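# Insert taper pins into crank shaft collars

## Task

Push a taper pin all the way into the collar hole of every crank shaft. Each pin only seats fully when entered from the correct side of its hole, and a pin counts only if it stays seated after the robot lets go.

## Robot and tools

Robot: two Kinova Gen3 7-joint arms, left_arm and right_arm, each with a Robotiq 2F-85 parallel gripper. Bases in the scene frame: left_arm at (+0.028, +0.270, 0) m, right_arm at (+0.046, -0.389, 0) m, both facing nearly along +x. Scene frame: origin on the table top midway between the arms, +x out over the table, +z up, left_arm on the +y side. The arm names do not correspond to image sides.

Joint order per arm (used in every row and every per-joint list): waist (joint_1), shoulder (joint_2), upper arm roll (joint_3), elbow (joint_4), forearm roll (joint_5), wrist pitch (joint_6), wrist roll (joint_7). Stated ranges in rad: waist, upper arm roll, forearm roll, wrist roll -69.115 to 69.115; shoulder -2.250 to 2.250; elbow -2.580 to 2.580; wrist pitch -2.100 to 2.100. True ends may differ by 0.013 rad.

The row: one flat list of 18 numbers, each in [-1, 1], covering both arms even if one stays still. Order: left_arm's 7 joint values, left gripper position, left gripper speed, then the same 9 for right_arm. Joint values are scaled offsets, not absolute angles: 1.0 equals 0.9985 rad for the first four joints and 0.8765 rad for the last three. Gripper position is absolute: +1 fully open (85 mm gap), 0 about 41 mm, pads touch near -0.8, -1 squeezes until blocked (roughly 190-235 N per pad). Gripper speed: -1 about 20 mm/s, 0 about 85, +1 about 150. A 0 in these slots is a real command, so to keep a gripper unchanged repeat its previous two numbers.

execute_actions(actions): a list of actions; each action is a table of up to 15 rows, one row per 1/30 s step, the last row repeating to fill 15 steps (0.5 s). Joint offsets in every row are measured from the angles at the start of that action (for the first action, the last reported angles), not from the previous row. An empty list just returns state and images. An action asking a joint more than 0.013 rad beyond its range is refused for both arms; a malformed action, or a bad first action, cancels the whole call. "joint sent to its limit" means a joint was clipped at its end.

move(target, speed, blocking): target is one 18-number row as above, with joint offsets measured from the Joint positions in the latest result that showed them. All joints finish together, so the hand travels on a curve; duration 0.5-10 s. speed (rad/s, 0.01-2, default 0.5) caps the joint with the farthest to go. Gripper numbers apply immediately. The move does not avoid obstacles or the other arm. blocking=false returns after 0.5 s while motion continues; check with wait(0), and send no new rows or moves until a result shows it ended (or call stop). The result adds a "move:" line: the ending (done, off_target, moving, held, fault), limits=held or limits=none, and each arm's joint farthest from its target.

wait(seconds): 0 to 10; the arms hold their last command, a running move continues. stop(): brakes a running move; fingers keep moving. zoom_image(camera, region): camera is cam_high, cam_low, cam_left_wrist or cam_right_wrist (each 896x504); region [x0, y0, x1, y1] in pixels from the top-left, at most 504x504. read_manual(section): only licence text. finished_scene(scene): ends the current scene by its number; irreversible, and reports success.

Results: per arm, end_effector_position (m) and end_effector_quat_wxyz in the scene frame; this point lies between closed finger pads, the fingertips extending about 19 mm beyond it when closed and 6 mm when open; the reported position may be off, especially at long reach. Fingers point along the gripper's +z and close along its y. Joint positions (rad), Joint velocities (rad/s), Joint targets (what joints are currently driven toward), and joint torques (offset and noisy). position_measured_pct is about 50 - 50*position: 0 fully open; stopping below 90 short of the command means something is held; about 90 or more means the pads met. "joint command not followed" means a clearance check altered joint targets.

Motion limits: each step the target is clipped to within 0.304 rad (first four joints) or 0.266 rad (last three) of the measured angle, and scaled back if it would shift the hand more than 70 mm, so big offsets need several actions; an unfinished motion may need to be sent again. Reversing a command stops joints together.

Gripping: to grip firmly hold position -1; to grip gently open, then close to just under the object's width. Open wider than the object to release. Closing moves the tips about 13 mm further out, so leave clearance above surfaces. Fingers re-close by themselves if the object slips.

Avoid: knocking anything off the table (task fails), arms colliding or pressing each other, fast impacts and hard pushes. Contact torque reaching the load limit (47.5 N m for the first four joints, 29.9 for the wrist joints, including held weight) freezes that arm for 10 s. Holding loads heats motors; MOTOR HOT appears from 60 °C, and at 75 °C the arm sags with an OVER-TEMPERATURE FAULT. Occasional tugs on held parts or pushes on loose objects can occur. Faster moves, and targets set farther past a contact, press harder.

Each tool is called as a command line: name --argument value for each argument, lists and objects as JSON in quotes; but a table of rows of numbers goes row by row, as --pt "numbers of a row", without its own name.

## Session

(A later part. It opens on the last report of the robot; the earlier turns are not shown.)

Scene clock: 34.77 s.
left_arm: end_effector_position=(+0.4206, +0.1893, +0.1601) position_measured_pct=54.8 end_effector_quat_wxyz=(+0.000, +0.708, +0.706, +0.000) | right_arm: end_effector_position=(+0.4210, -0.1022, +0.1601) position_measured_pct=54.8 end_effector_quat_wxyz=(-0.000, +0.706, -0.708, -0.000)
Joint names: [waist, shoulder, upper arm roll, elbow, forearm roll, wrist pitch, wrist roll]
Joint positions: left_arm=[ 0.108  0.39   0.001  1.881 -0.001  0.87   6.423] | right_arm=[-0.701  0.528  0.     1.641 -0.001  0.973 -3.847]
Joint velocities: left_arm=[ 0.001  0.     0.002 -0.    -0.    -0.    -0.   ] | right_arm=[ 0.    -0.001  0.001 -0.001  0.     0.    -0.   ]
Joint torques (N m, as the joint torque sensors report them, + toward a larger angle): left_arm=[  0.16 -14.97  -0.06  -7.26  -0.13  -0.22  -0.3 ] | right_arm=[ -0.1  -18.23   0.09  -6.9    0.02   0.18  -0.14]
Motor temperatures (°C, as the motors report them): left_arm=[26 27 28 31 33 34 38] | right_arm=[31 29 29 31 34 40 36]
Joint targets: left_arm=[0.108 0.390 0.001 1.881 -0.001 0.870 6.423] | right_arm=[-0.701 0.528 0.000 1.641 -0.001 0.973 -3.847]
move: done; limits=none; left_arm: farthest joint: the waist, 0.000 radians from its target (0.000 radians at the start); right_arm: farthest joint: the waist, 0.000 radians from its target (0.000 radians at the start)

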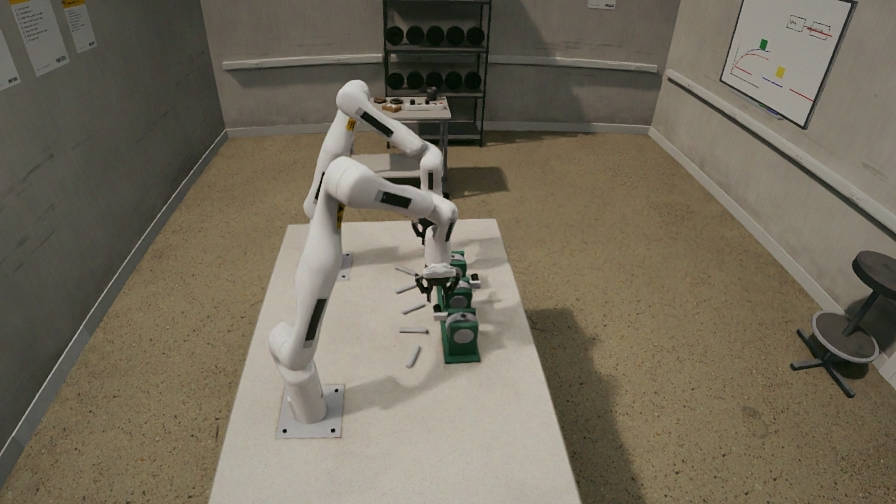

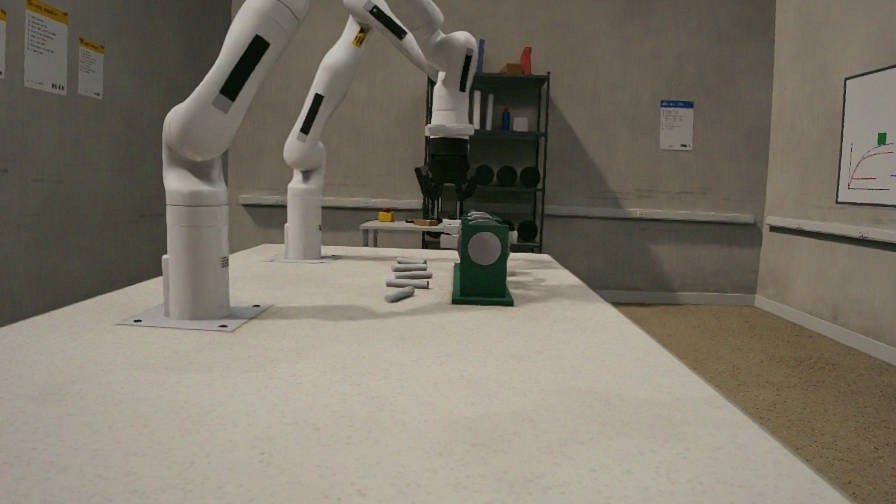

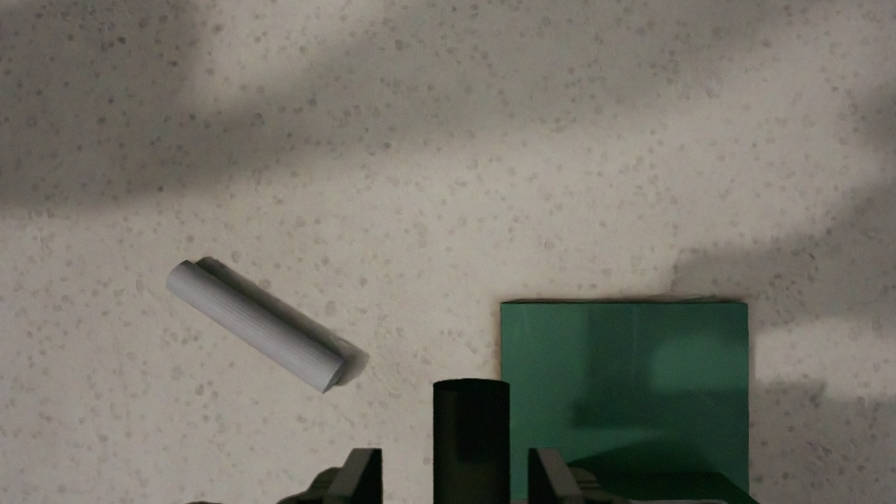

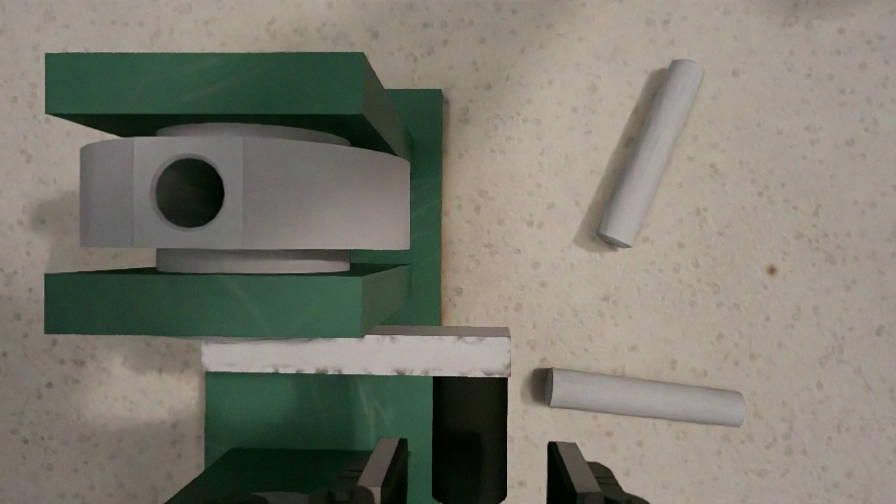

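move --target '[-0.001,0.096,0,0.0695,0,-0.188,0,-0.1,0,0,0.080,0,0.066,0,-0.167,0,-0.1,0]' --speed 0.3

move --target '[0,0,0,0,0,0,0,-0.4,0,0,0,0,0,0,0,0,-0.4,0]'

Scene clock: 35.97 s.
left_arm: end_effector_position=(+0.4205, +0.1897, +0.1064) position_measured_pct=54.8 end_effector_quat_wxyz=(+0.000, +0.707, +0.707, +0.000) | right_arm: end_effector_position=(+0.4211, -0.1021, +0.1063) position_measured_pct=54.8 end_effector_quat_wxyz=(-0.000, +0.706, -0.708, -0.000)
Joint names: [waist, shoulder, upper arm roll, elbow, forearm roll, wrist pitch, wrist roll]
Joint positions: left_arm=[ 0.107  0.485  0.001  1.951 -0.001  0.705  6.423] | right_arm=[-0.701  0.607  0.     1.707 -0.001  0.827 -3.847]
Joint velocities: left_arm=[-0.     0.003 -0.001  0.     0.     0.001 -0.   ] | right_arm=[ 0.     0.001 -0.001 -0.001  0.    -0.001  0.   ]
Joint torques (N m, as the joint torque sensors report them, + toward a larger angle): left_arm=[ -0.2  -15.62  -0.04  -6.27  -0.31  -0.19  -0.07] | right_arm=[ -0.26 -19.11   0.73  -6.15   0.16   0.31  -0.11]
Motor temperatures (°C, as the motors report them): left_arm=[26 27 28 31 33 34 38] | right_arm=[31 29 29 31 34 40 36]
Joint targets: left_arm=[0.107 0.486 0.001 1.951 -0.001 0.705 6.423] | right_arm=[-0.701 0.607 0.000 1.707 -0.001 0.827 -3.847]
move: done; limits=none; left_arm: farthest joint: the shoulder, 0.001 radians from its target (0.096 radians at the start); right_arm: farthest joint: the shoulder, 0.001 radians from its target (0.080 radians at the start)

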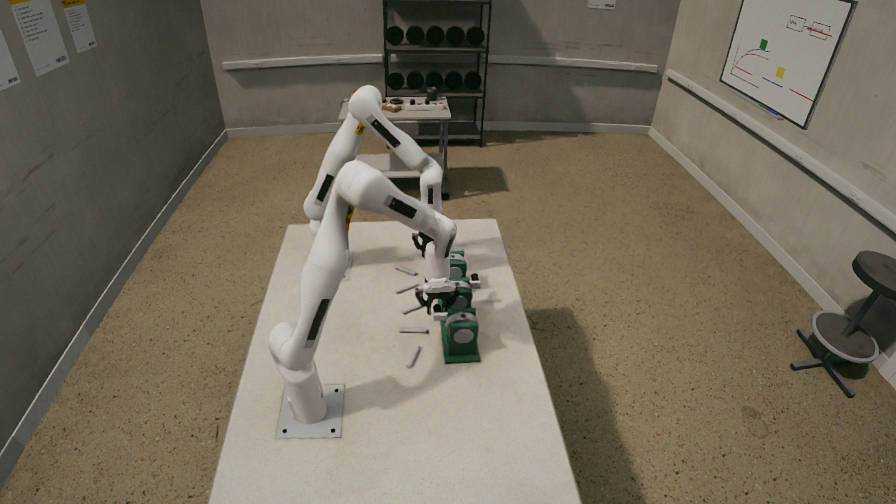

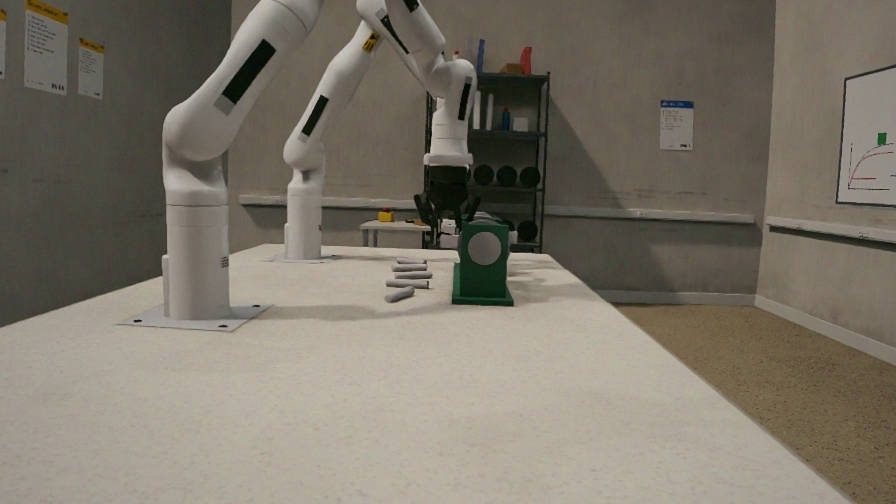

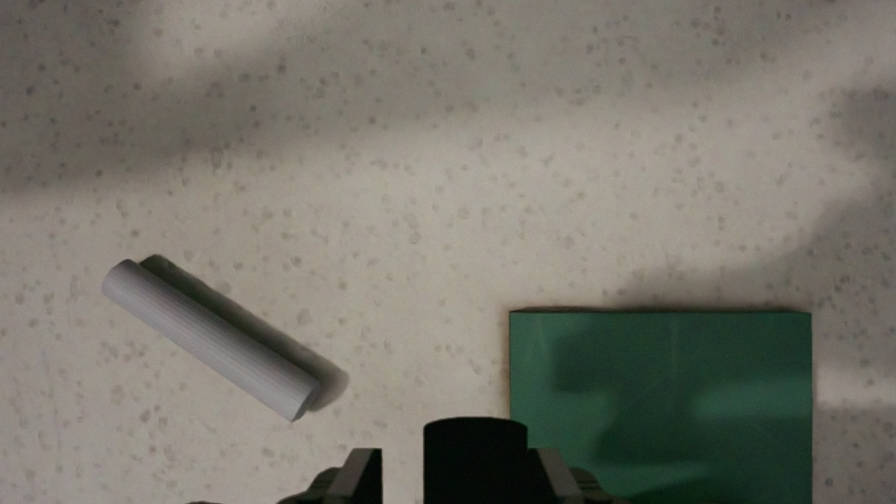

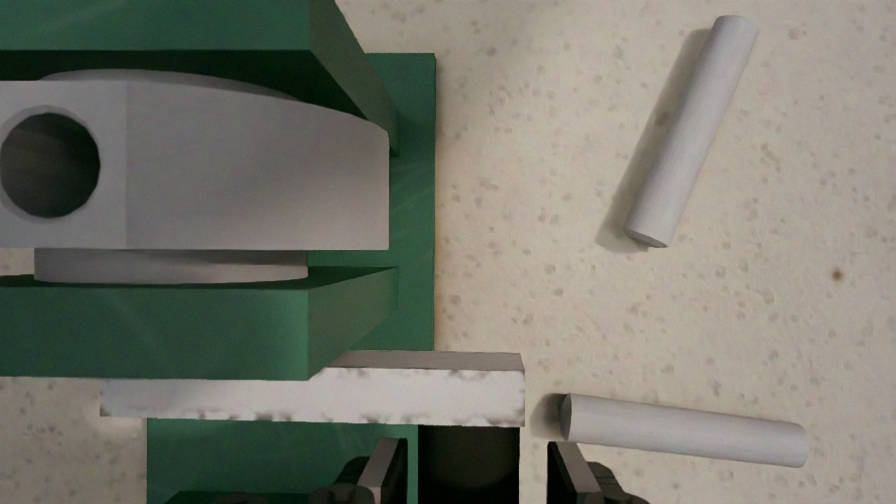

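Scene clock: 36.47 s.
left_arm: end_effector_position=(+0.4247, +0.1896, +0.1078) position_measured_pct=67.9 end_effector_quat_wxyz=(+0.004, +0.707, +0.707, +0.003) | right_arm: end_effector_position=(+0.4230, -0.1021, +0.1069) position_measured_pct=67.9 end_effector_quat_wxyz=(-0.002, +0.706, -0.708, +0.001)
Joint names: [waist, shoulder, upper arm roll, elbow, forearm roll, wrist pitch, wrist roll]
Joint positions: left_arm=[ 0.106  0.484  0.     1.946 -0.001  0.701  6.423] | right_arm=[-0.7    0.607  0.001  1.705  0.     0.825 -3.847]
Joint velocities: left_arm=[-0.    -0.    -0.     0.001 -0.     0.    -0.   ] | right_arm=[ 0.     0.001  0.001 -0.002 -0.     0.    -0.   ]
Joint torques (N m, as the joint torque sensors report them, + toward a larger angle): left_arm=[  0.52 -14.51   0.14  -2.45  -0.18   2.04   0.06] | right_arm=[ -1.22 -18.19  -0.42  -4.84  -0.17   0.96  -0.01]
Motor temperatures (°C, as the motors report them): left_arm=[26 27 28 31 33 34 38] | right_arm=[31 29 29 31 34 40 36]
Joint targets: left_arm=[0.107 0.485 0.001 1.951 -0.001 0.705 6.423] | right_arm=[-0.701 0.607 0.000 1.707 -0.001 0.827 -3.847]
move: done; limits=none; left_arm: farthest joint: the elbow, 0.005 radians from its target (0.000 radians at the start); right_arm: farthest joint: the elbow, 0.002 radians from its target (0.000 radians at the start)

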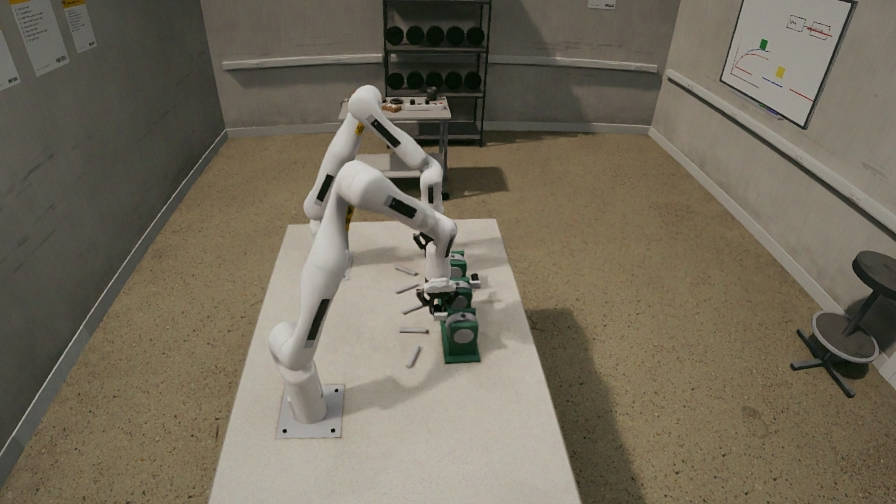

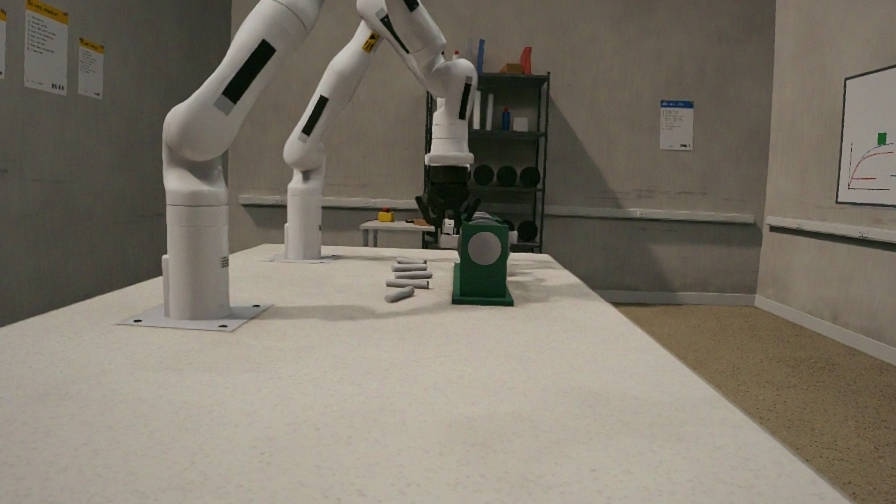

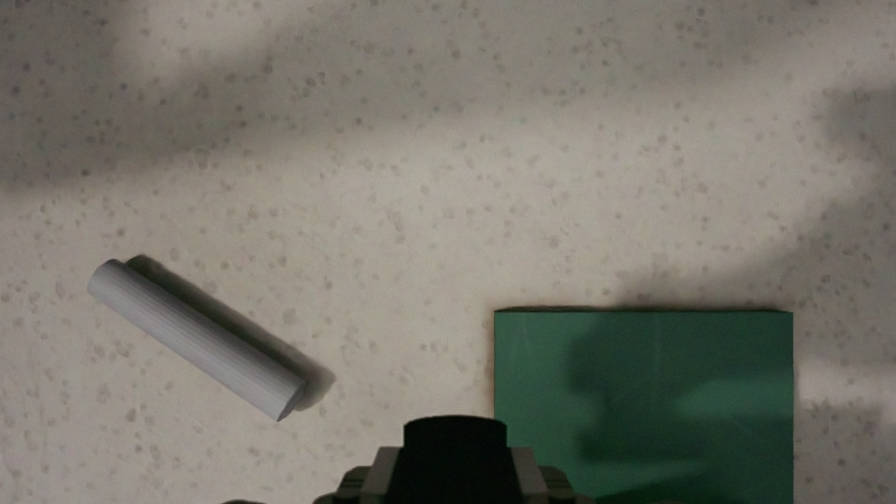

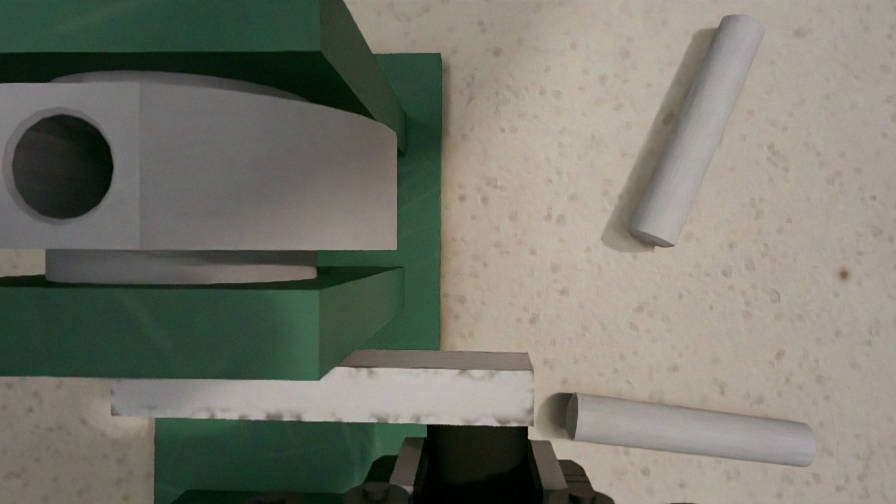

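move --target '[-0.003,-0.0393,0,-0.079,0,0.147,-0.004,-0.4,0,0.013,-0.036,0,-0.070,0,0.126,0.015,-0.4,0]' --speed 0.2

Scene clock: 37.77 s.
left_arm: end_effector_position=(+0.4324, +0.1897, +0.1398) position_measured_pct=67.9 end_effector_quat_wxyz=(-0.002, +0.707, +0.707, -0.001) | right_arm: end_effector_position=(+0.4320, -0.1021, +0.1396) position_measured_pct=67.9 end_effector_quat_wxyz=(+0.001, +0.706, -0.708, +0.000)
Joint names: [waist, shoulder, upper arm roll, elbow, forearm roll, wrist pitch, wrist roll]
Joint positions: left_arm=[ 0.104  0.447  0.     1.869 -0.001  0.83   6.419] | right_arm=[-0.688  0.574  0.001  1.635  0.     0.934 -3.834]
Joint velocities: left_arm=[-0.    -0.001  0.001 -0.    -0.    -0.     0.   ] | right_arm=[ 0.     0.    -0.002  0.002 -0.    -0.     0.   ]
Joint torques (N m, as the joint torque sensors report them, + toward a larger angle): left_arm=[  0.01 -17.85  -0.29  -8.47  -0.04  -0.17  -0.39] | right_arm=[  0.6  -20.9    0.87  -6.9    0.09   1.07  -0.2 ]
Motor temperatures (°C, as the motors report them): left_arm=[26 27 28 31 33 34 38] | right_arm=[31 29 29 31 34 40 36]
Joint targets: left_arm=[0.103 0.445 0.000 1.867 -0.001 0.830 6.419] | right_arm=[-0.687 0.571 0.001 1.635 0.000 0.935 -3.834]
move: done; limits=none; left_arm: farthest joint: the shoulder, 0.002 radians from its target (0.039 radians at the start); right_arm: farthest joint: the shoulder, 0.003 radians from its target (0.036 radians at the start)

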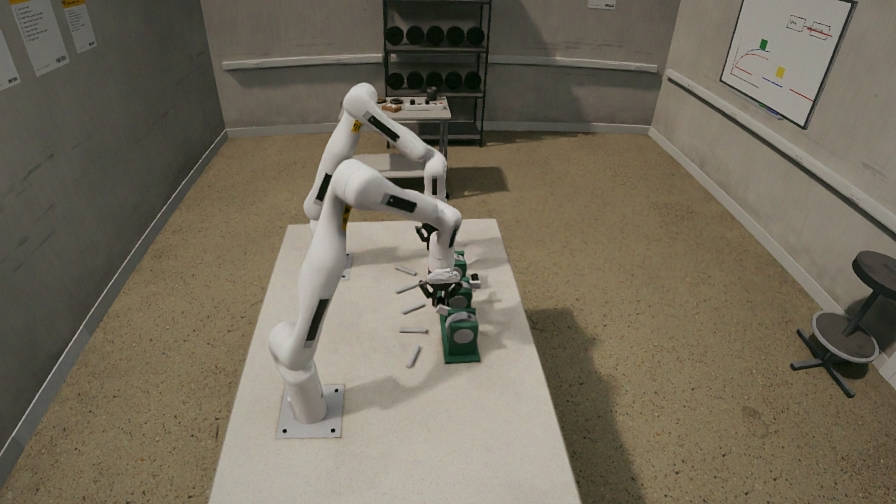

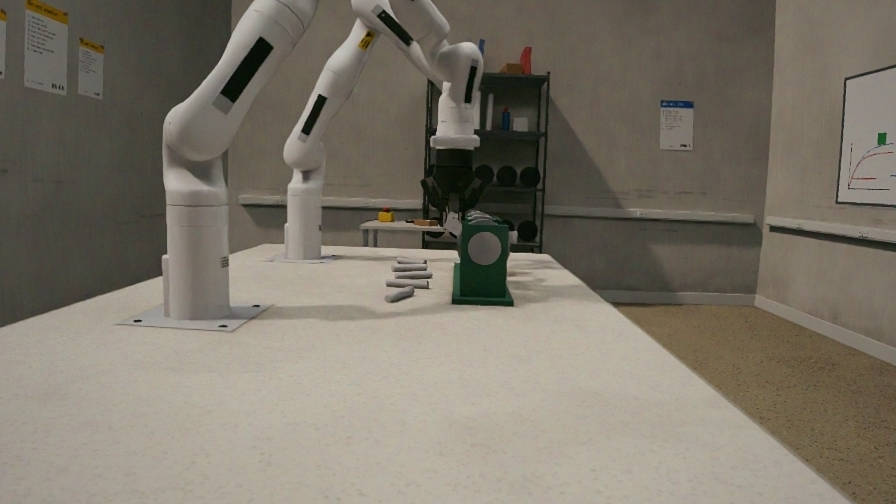

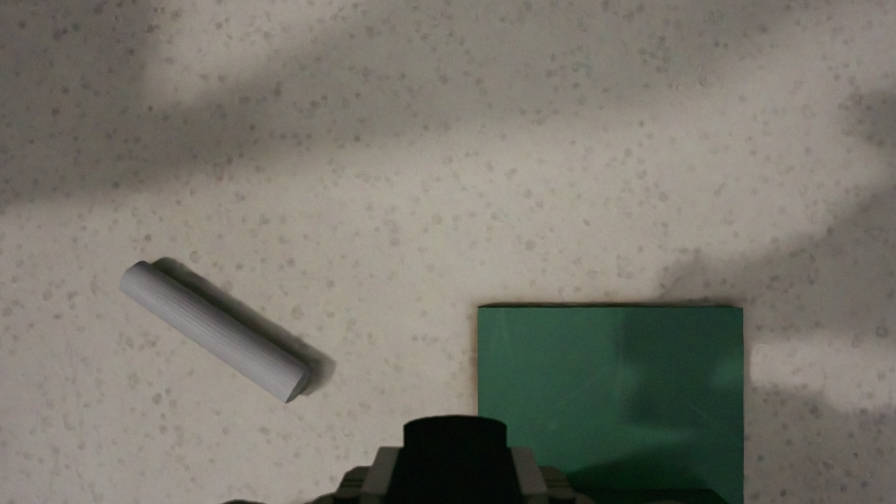

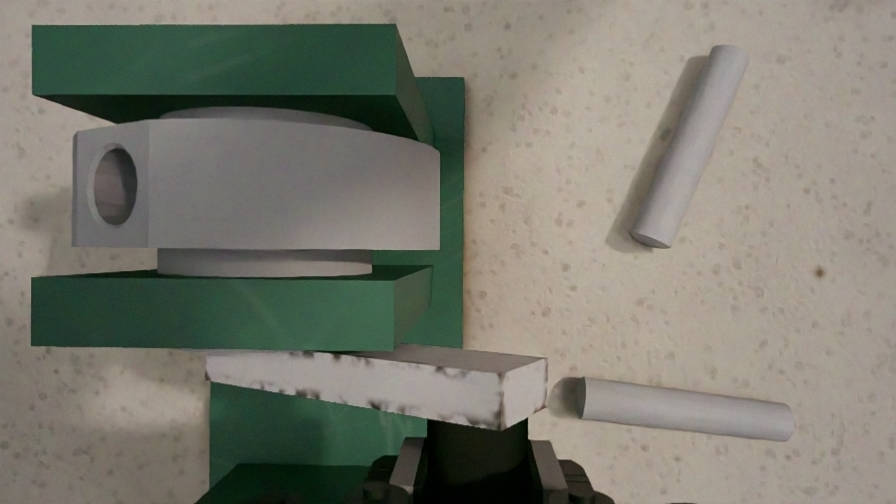

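move --target '[-0.009,0.0055,0,-0.122,0,0.127,-0.009,-0.4,0,0.034,0.0045,0,-0.112,0,0.121,0.039,-0.4,0]' --speed 0.2

move --target '[-0.0095,0.056,0,-0.1335,0,0.088,-0.011,-0.35,0,0.0405,0.0505,0,-0.128,0,0.0885,0.047,-0.35,0]' --speed 0.2

Scene clock: 46.13 s.
left_arm: end_effector_position=(+0.4569, +0.1897, +0.1673) position_measured_pct=67.9 end_effector_quat_wxyz=(-0.002, +0.707, +0.707, -0.001) | right_arm: end_effector_position=(+0.4567, -0.1020, +0.1652) position_measured_pct=67.9 end_effector_quat_wxyz=(+0.001, +0.707, -0.707, -0.001)
Joint names: [waist, shoulder, upper arm roll, elbow, forearm roll, wrist pitch, wrist roll]
Joint positions: left_arm=[ 0.095  0.45   0.001  1.75  -0.001  0.946  6.411] | right_arm=[-0.655  0.581 -0.     1.524 -0.001  1.039 -3.8  ]
Joint velocities: left_arm=[-0.001  0.     0.    -0.001 -0.     0.     0.   ] | right_arm=[ 0.001  0.     0.    -0.002 -0.001  0.001  0.   ]
Joint torques (N m, as the joint torque sensors report them, + toward a larger angle): left_arm=[ -0.52 -15.15  -0.54 -10.2   -0.17  -2.51   0.1 ] | right_arm=[  0.91 -21.15   1.25  -8.21   0.62   0.47   0.16]
Motor temperatures (°C, as the motors report them): left_arm=[26 27 28 31 33 34 38] | right_arm=[31 29 29 31 34 40 36]
Joint targets: left_arm=[0.095 0.453 0.000 1.747 -0.001 0.941 6.411] | right_arm=[-0.654 0.578 0.001 1.524 0.000 1.040 -3.800]
move: done; limits=none; left_arm: farthest joint: the wrist pitch, 0.005 radians from its target (0.111 radians at the start); right_arm: farthest joint: the shoulder, 0.002 radians from its target (0.005 radians at the start)

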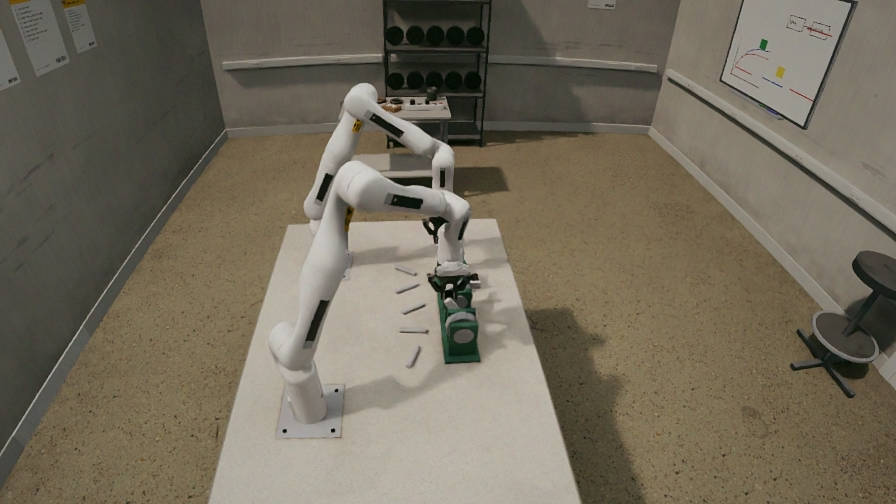

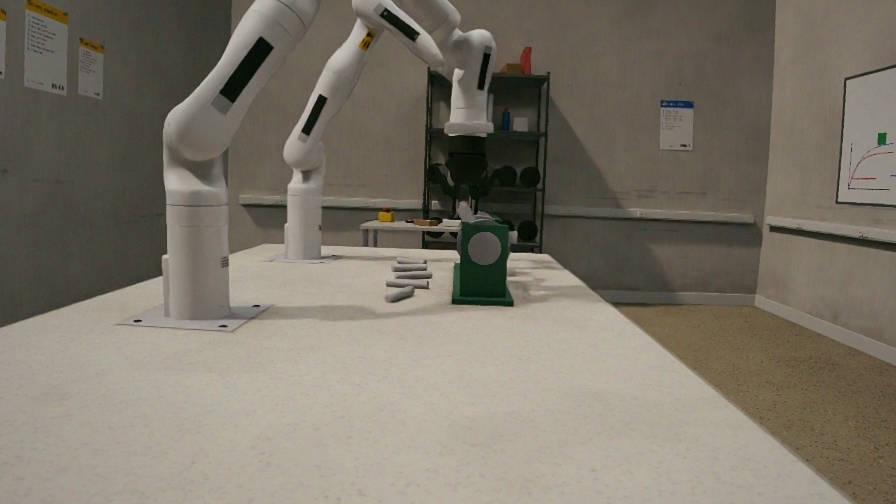

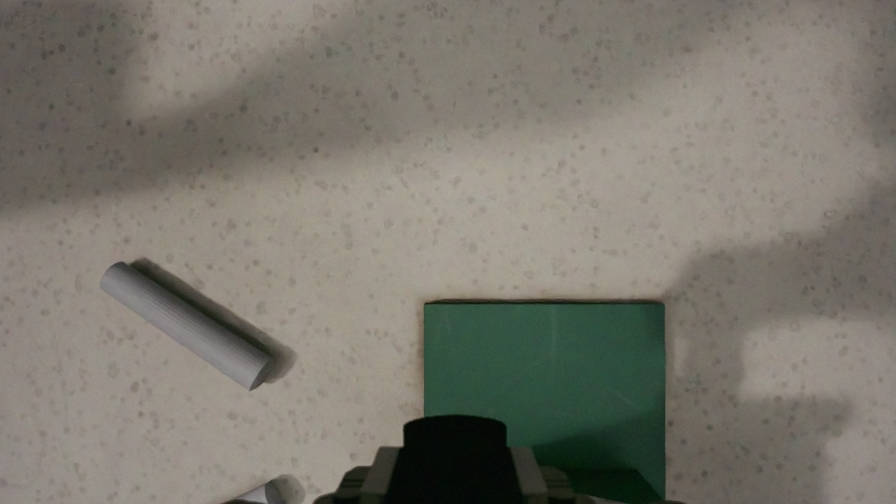

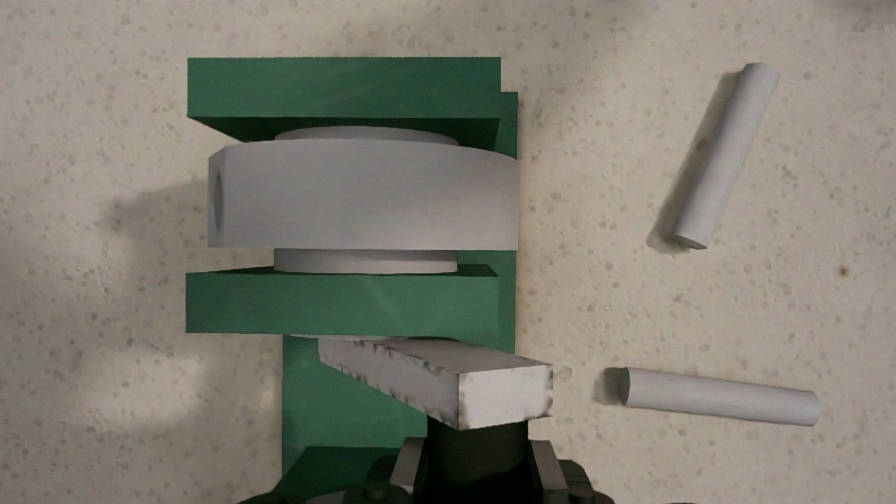

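Scene clock: 47.13 s.
left_arm: end_effector_position=(+0.4922, +0.1896, +0.1788) position_measured_pct=67.1 end_effector_quat_wxyz=(-0.001, +0.707, +0.707, -0.000) | right_arm: end_effector_position=(+0.4907, -0.1018, +0.1752) position_measured_pct=67.1 end_effector_quat_wxyz=(+0.001, +0.707, -0.707, -0.001)
Joint names: [waist, shoulder, upper arm roll, elbow, forearm roll, wrist pitch, wrist roll]
Joint positions: left_arm=[ 0.086  0.502  0.001  1.616 -0.001  1.025  6.402] | right_arm=[-0.615  0.63  -0.001  1.397 -0.002  1.118 -3.759]
Joint velocities: left_arm=[ 0.     0.001 -0.002 -0.002 -0.    -0.001  0.   ] | right_arm=[ 0.001 -0.002 -0.001  0.     0.    -0.     0.   ]
Joint torques (N m, as the joint torque sensors report them, + toward a larger angle): left_arm=[  0.18 -14.3   -0.01  -7.76  -0.08  -0.95  -0.04] | right_arm=[ -0.08 -19.78   0.86  -7.94   0.49  -0.46   0.  ]
Motor temperatures (°C, as the motors report them): left_arm=[26 27 28 31 33 34 38] | right_arm=[31 29 29 31 34 40 36]
Joint targets: left_arm=[0.086 0.506 0.001 1.616 -0.001 1.023 6.402] | right_arm=[-0.614 0.631 -0.000 1.397 -0.001 1.116 -3.759]
move: done; limits=none; left_arm: farthest joint: the shoulder, 0.004 radians from its target (0.056 radians at the start); right_arm: farthest joint: the shoulder, 0.002 radians from its target (0.051 radians at the start)

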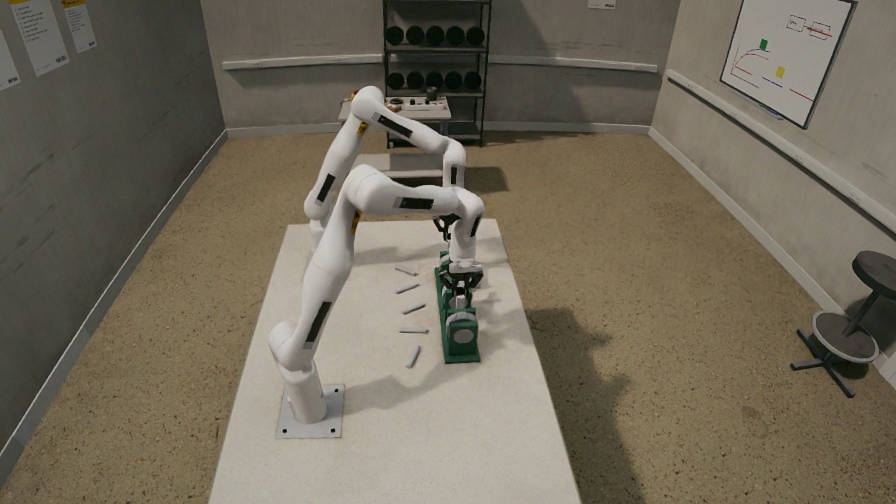

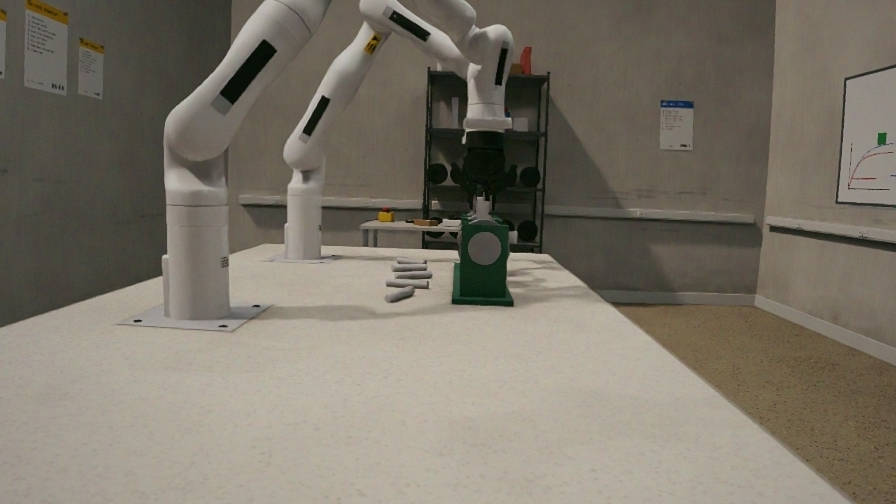

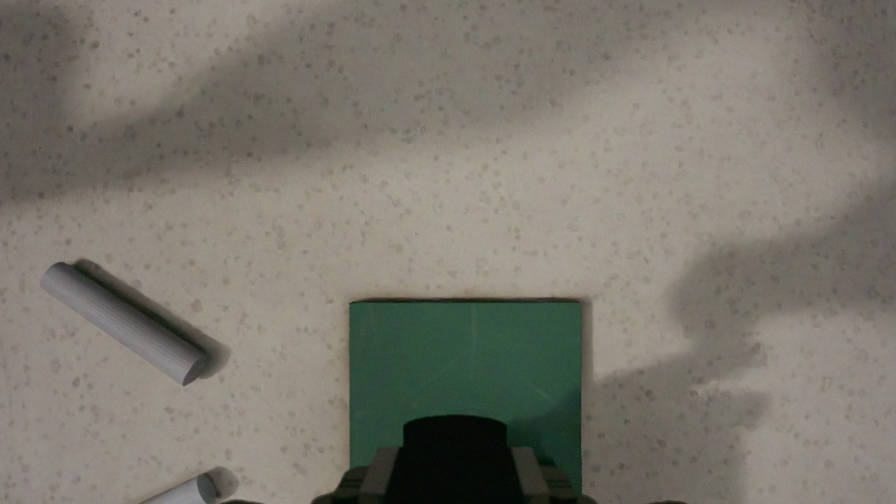

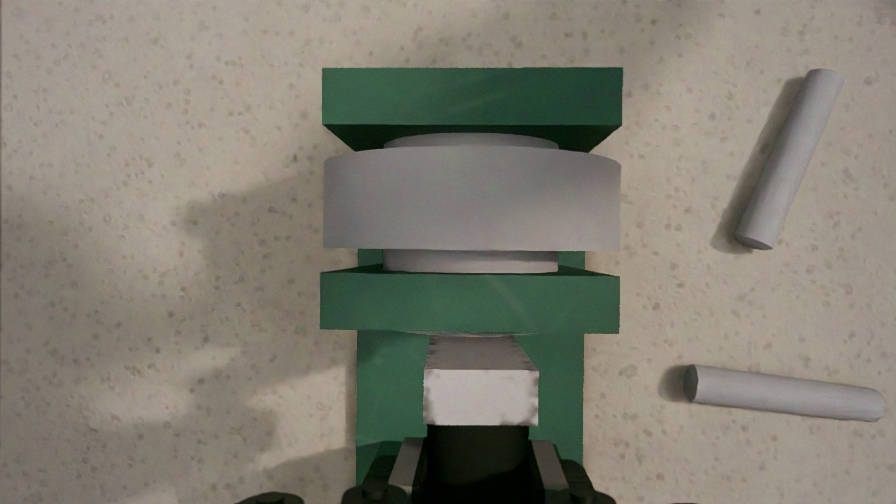

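move --target '[-0.001,0.005,0,-0.010,0,0.003,0,-0.35,0,0.003,0.003,0,-0.008,0,0.002,0.003,-0.35,0]' --speed 0.1

zoom_image --camera "cam_low" --region '[430,150,550,310]'

Scene clock: 48.13 s.
left_arm: end_effector_position=(+0.4947, +0.1896, +0.1790) position_measured_pct=67.1 end_effector_quat_wxyz=(-0.000, +0.707, +0.707, -0.000) | right_arm: end_effector_position=(+0.4925, -0.1018, +0.1754) position_measured_pct=67.1 end_effector_quat_wxyz=(+0.001, +0.707, -0.707, -0.002)
Joint names: [waist, shoulder, upper arm roll, elbow, forearm roll, wrist pitch, wrist roll]
Joint positions: left_arm=[ 0.085  0.507  0.001  1.607 -0.001  1.029  6.402] | right_arm=[-0.612  0.633 -0.001  1.39  -0.002  1.121 -3.756]
Joint velocities: left_arm=[-0.001  0.     0.002 -0.     0.     0.001  0.   ] | right_arm=[ 0.    -0.     0.001 -0.001  0.     0.001  0.   ]
Joint torques (N m, as the joint torque sensors report them, + toward a larger angle): left_arm=[ -0.46 -17.45  -0.26  -8.61   0.    -0.94  -0.15] | right_arm=[  0.29 -21.19   0.65  -8.92   0.35  -0.42  -0.16]
Motor temperatures (°C, as the motors report them): left_arm=[26 27 28 31 33 34 38] | right_arm=[31 29 29 31 34 40 36]
Joint targets: left_arm=[0.085 0.507 0.001 1.606 -0.001 1.027 6.402] | right_arm=[-0.612 0.633 -0.001 1.389 -0.002 1.120 -3.756]
move: done; limits=none; left_arm: farthest joint: the elbow, 0.001 radians from its target (0.009 radians at the start); right_arm: farthest joint: the wrist pitch, 0.002 radians from its target (0.002 radians at the start)

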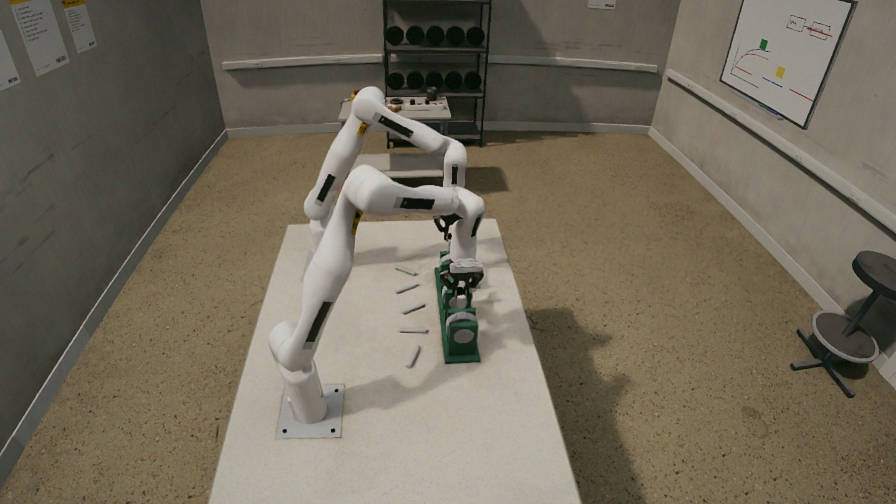

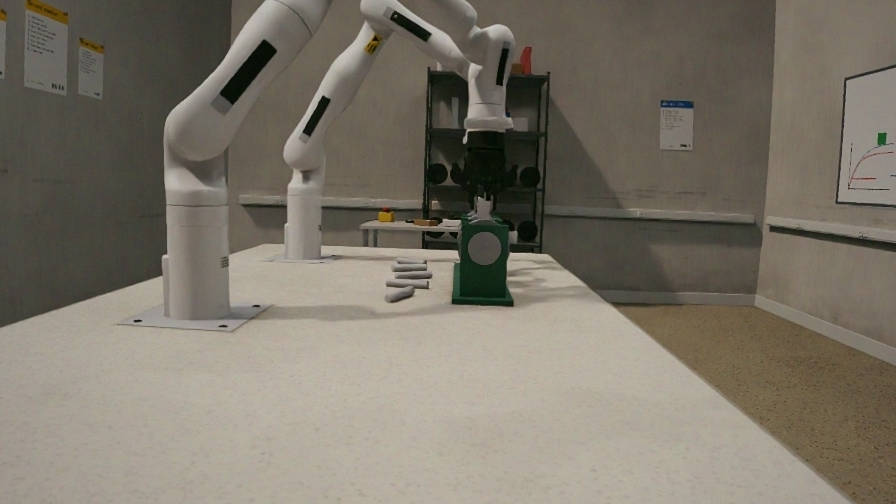

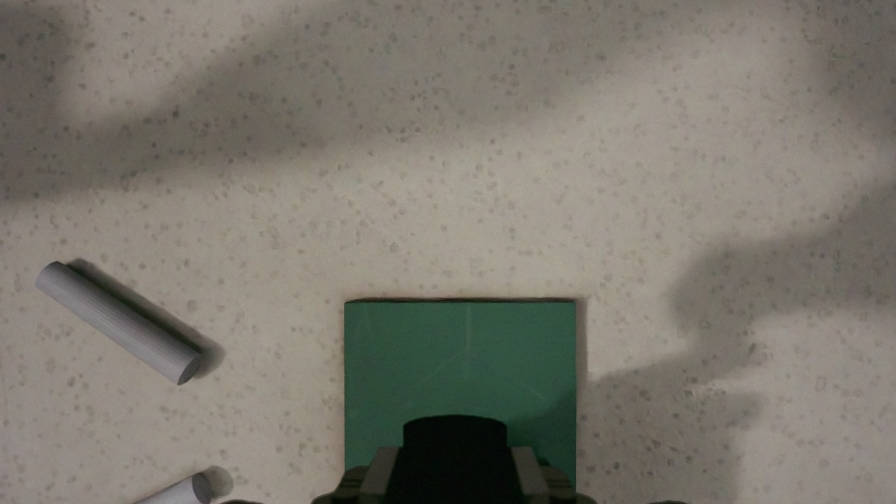

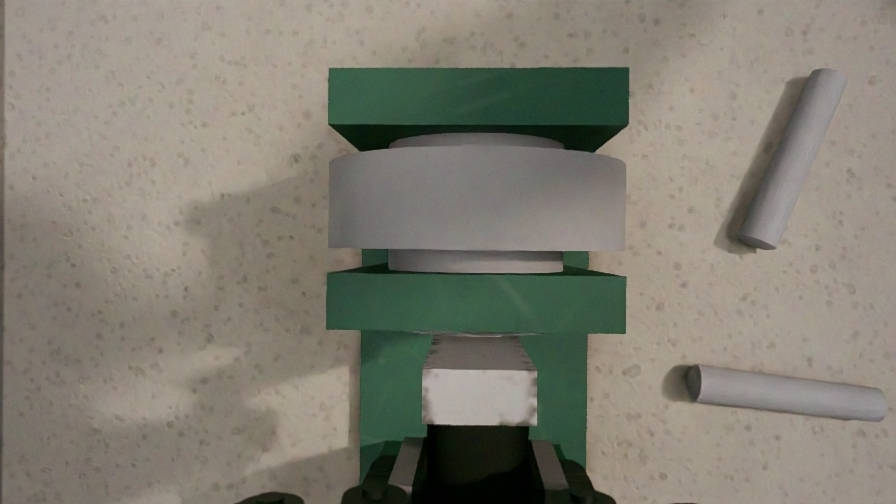

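Region (430, 150, 550, 310) of cam_low's 896x504 image, scaled by 3.150, with more detail than that image has; it fills the left 378 columns of this view, and the rest is white.

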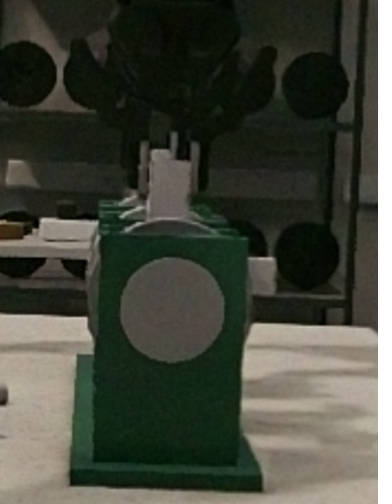

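execute_actions --actions '[[[0,0,0,0,0,0,0,-0.1,1,0,0,0,0,0,0,0,-0.1,1],[0,0,0,0,0,0,0,-0.1,1,0,0,0,0,0,0,0,-0.1,1],[0,0,0,0,0,0,0,-0.1,1,0,0,0,0,0,0,0,-0.1,1],[0,0,0,0,0,0,0,-0.1,1,0,0,0,0,0,0,0,-0.1,1],[0,-0.015,0,-0.018,0,0.037,0,-0.1,1,0,-0.013,0,-0.019,0,0.037,0,-0.1,1],[0,-0.03,0,-0.035,0,0.074,0,-0.1,1,0,-0.026,0,-0.038,0,0.074,0,-0.1,1],[0,-0.045,0,-0.053,0,0.11,0,-0.1,1,0,-0.039,0,-0.057,0,0.11,0,-0.1,1],[0,-0.058,0,-0.07,0,0.146,0,-0.1,1,0,-0.052,0,-0.076,0,0.146,0,-0.1,1]]]'

Scene clock: 50.40 s.
left_arm: end_effector_position=(+0.4915, +0.1900, +0.2252) position_measured_pct=54.8 end_effector_quat_wxyz=(-0.001, +0.707, +0.707, -0.001) | right_arm: end_effector_position=(+0.4902, -0.1034, +0.2246) position_measured_pct=54.8 end_effector_quat_wxyz=(+0.002, +0.707, -0.707, -0.002)
Joint names: [waist, shoulder, upper arm roll, elbow, forearm roll, wrist pitch, wrist roll]
Joint positions: left_arm=[ 0.085  0.45   0.001  1.537 -0.001  1.157  6.402] | right_arm=[-0.612  0.581 -0.001  1.315 -0.002  1.249 -3.756]
Joint velocities: left_arm=[-0.    -0.011 -0.    -0.001 -0.     0.003  0.   ] | right_arm=[-0.    -0.005 -0.    -0.001 -0.     0.005  0.   ]
Joint torques (N m, as the joint torque sensors report them, + toward a larger angle): left_arm=[ -0.03 -17.41   0.26  -8.61  -0.19  -0.31  -0.19] | right_arm=[ -0.06 -20.55   0.21  -8.33   0.03   0.17  -0.14]
Motor temperatures (°C, as the motors report them): left_arm=[26 27 28 31 33 34 38] | right_arm=[31 29 29 31 34 40 36]
Joint targets: left_arm=[0.085 0.449 0.001 1.537 -0.001 1.157 6.402] | right_arm=[-0.612 0.581 -0.001 1.315 -0.002 1.249 -3.756]

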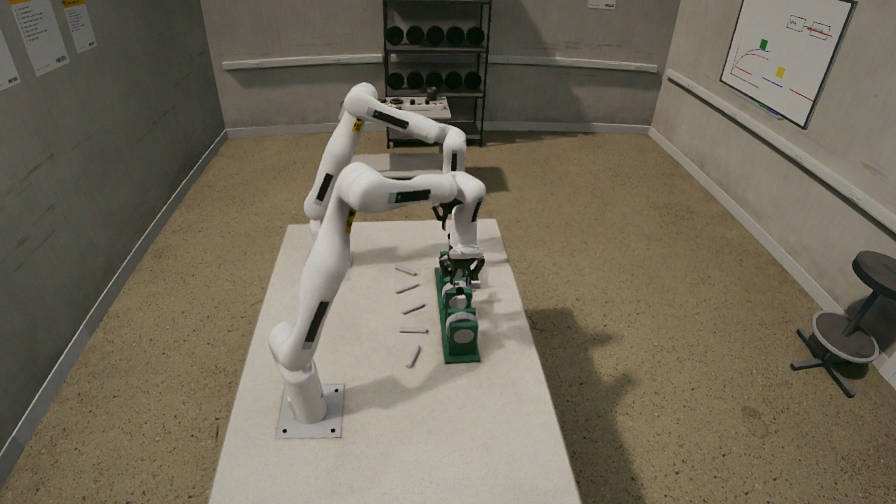

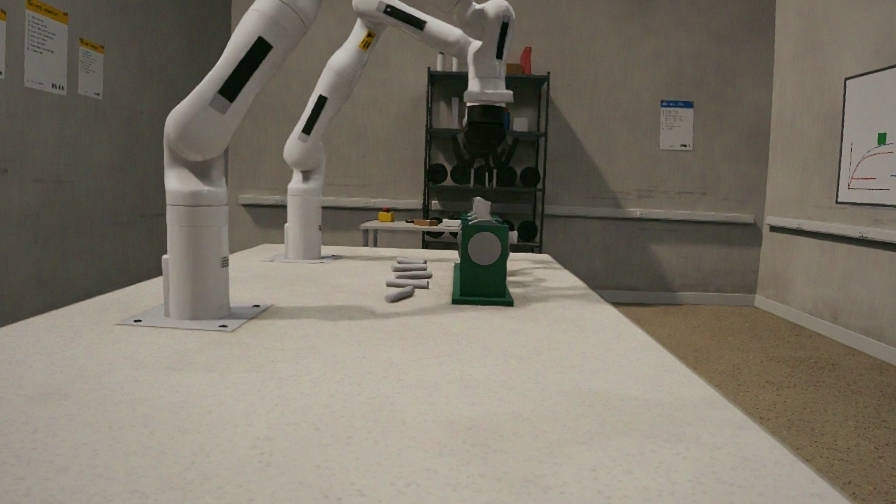

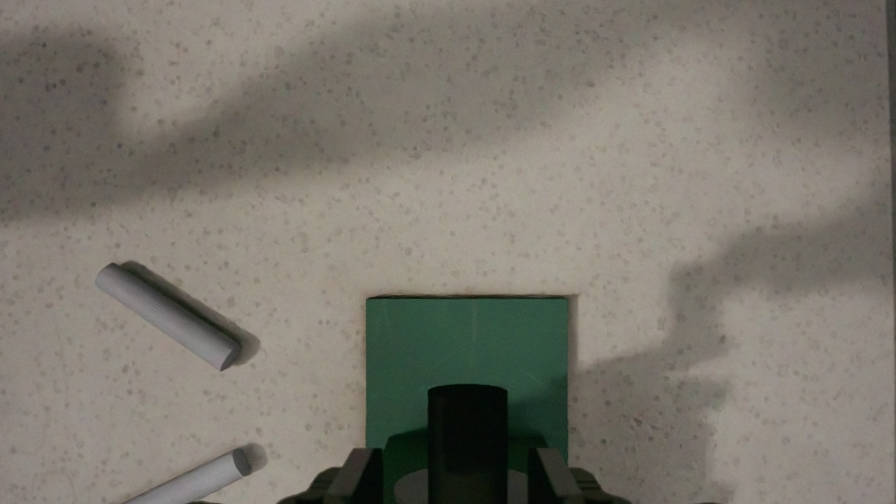

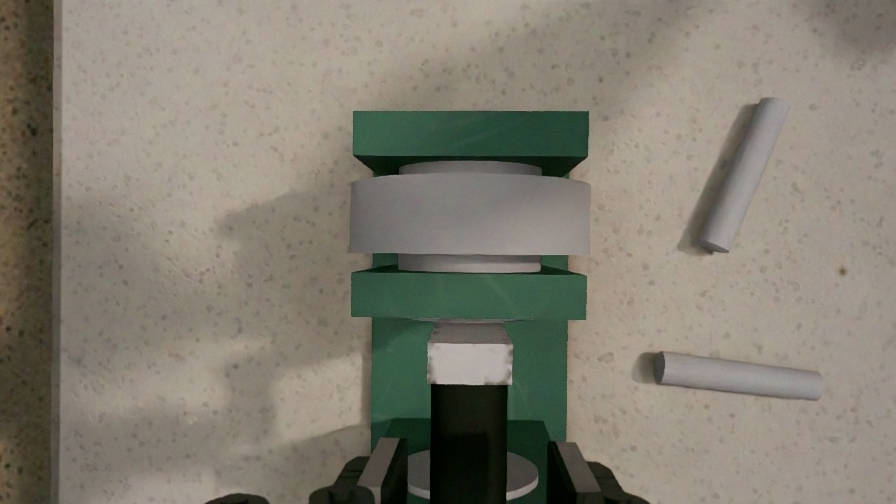

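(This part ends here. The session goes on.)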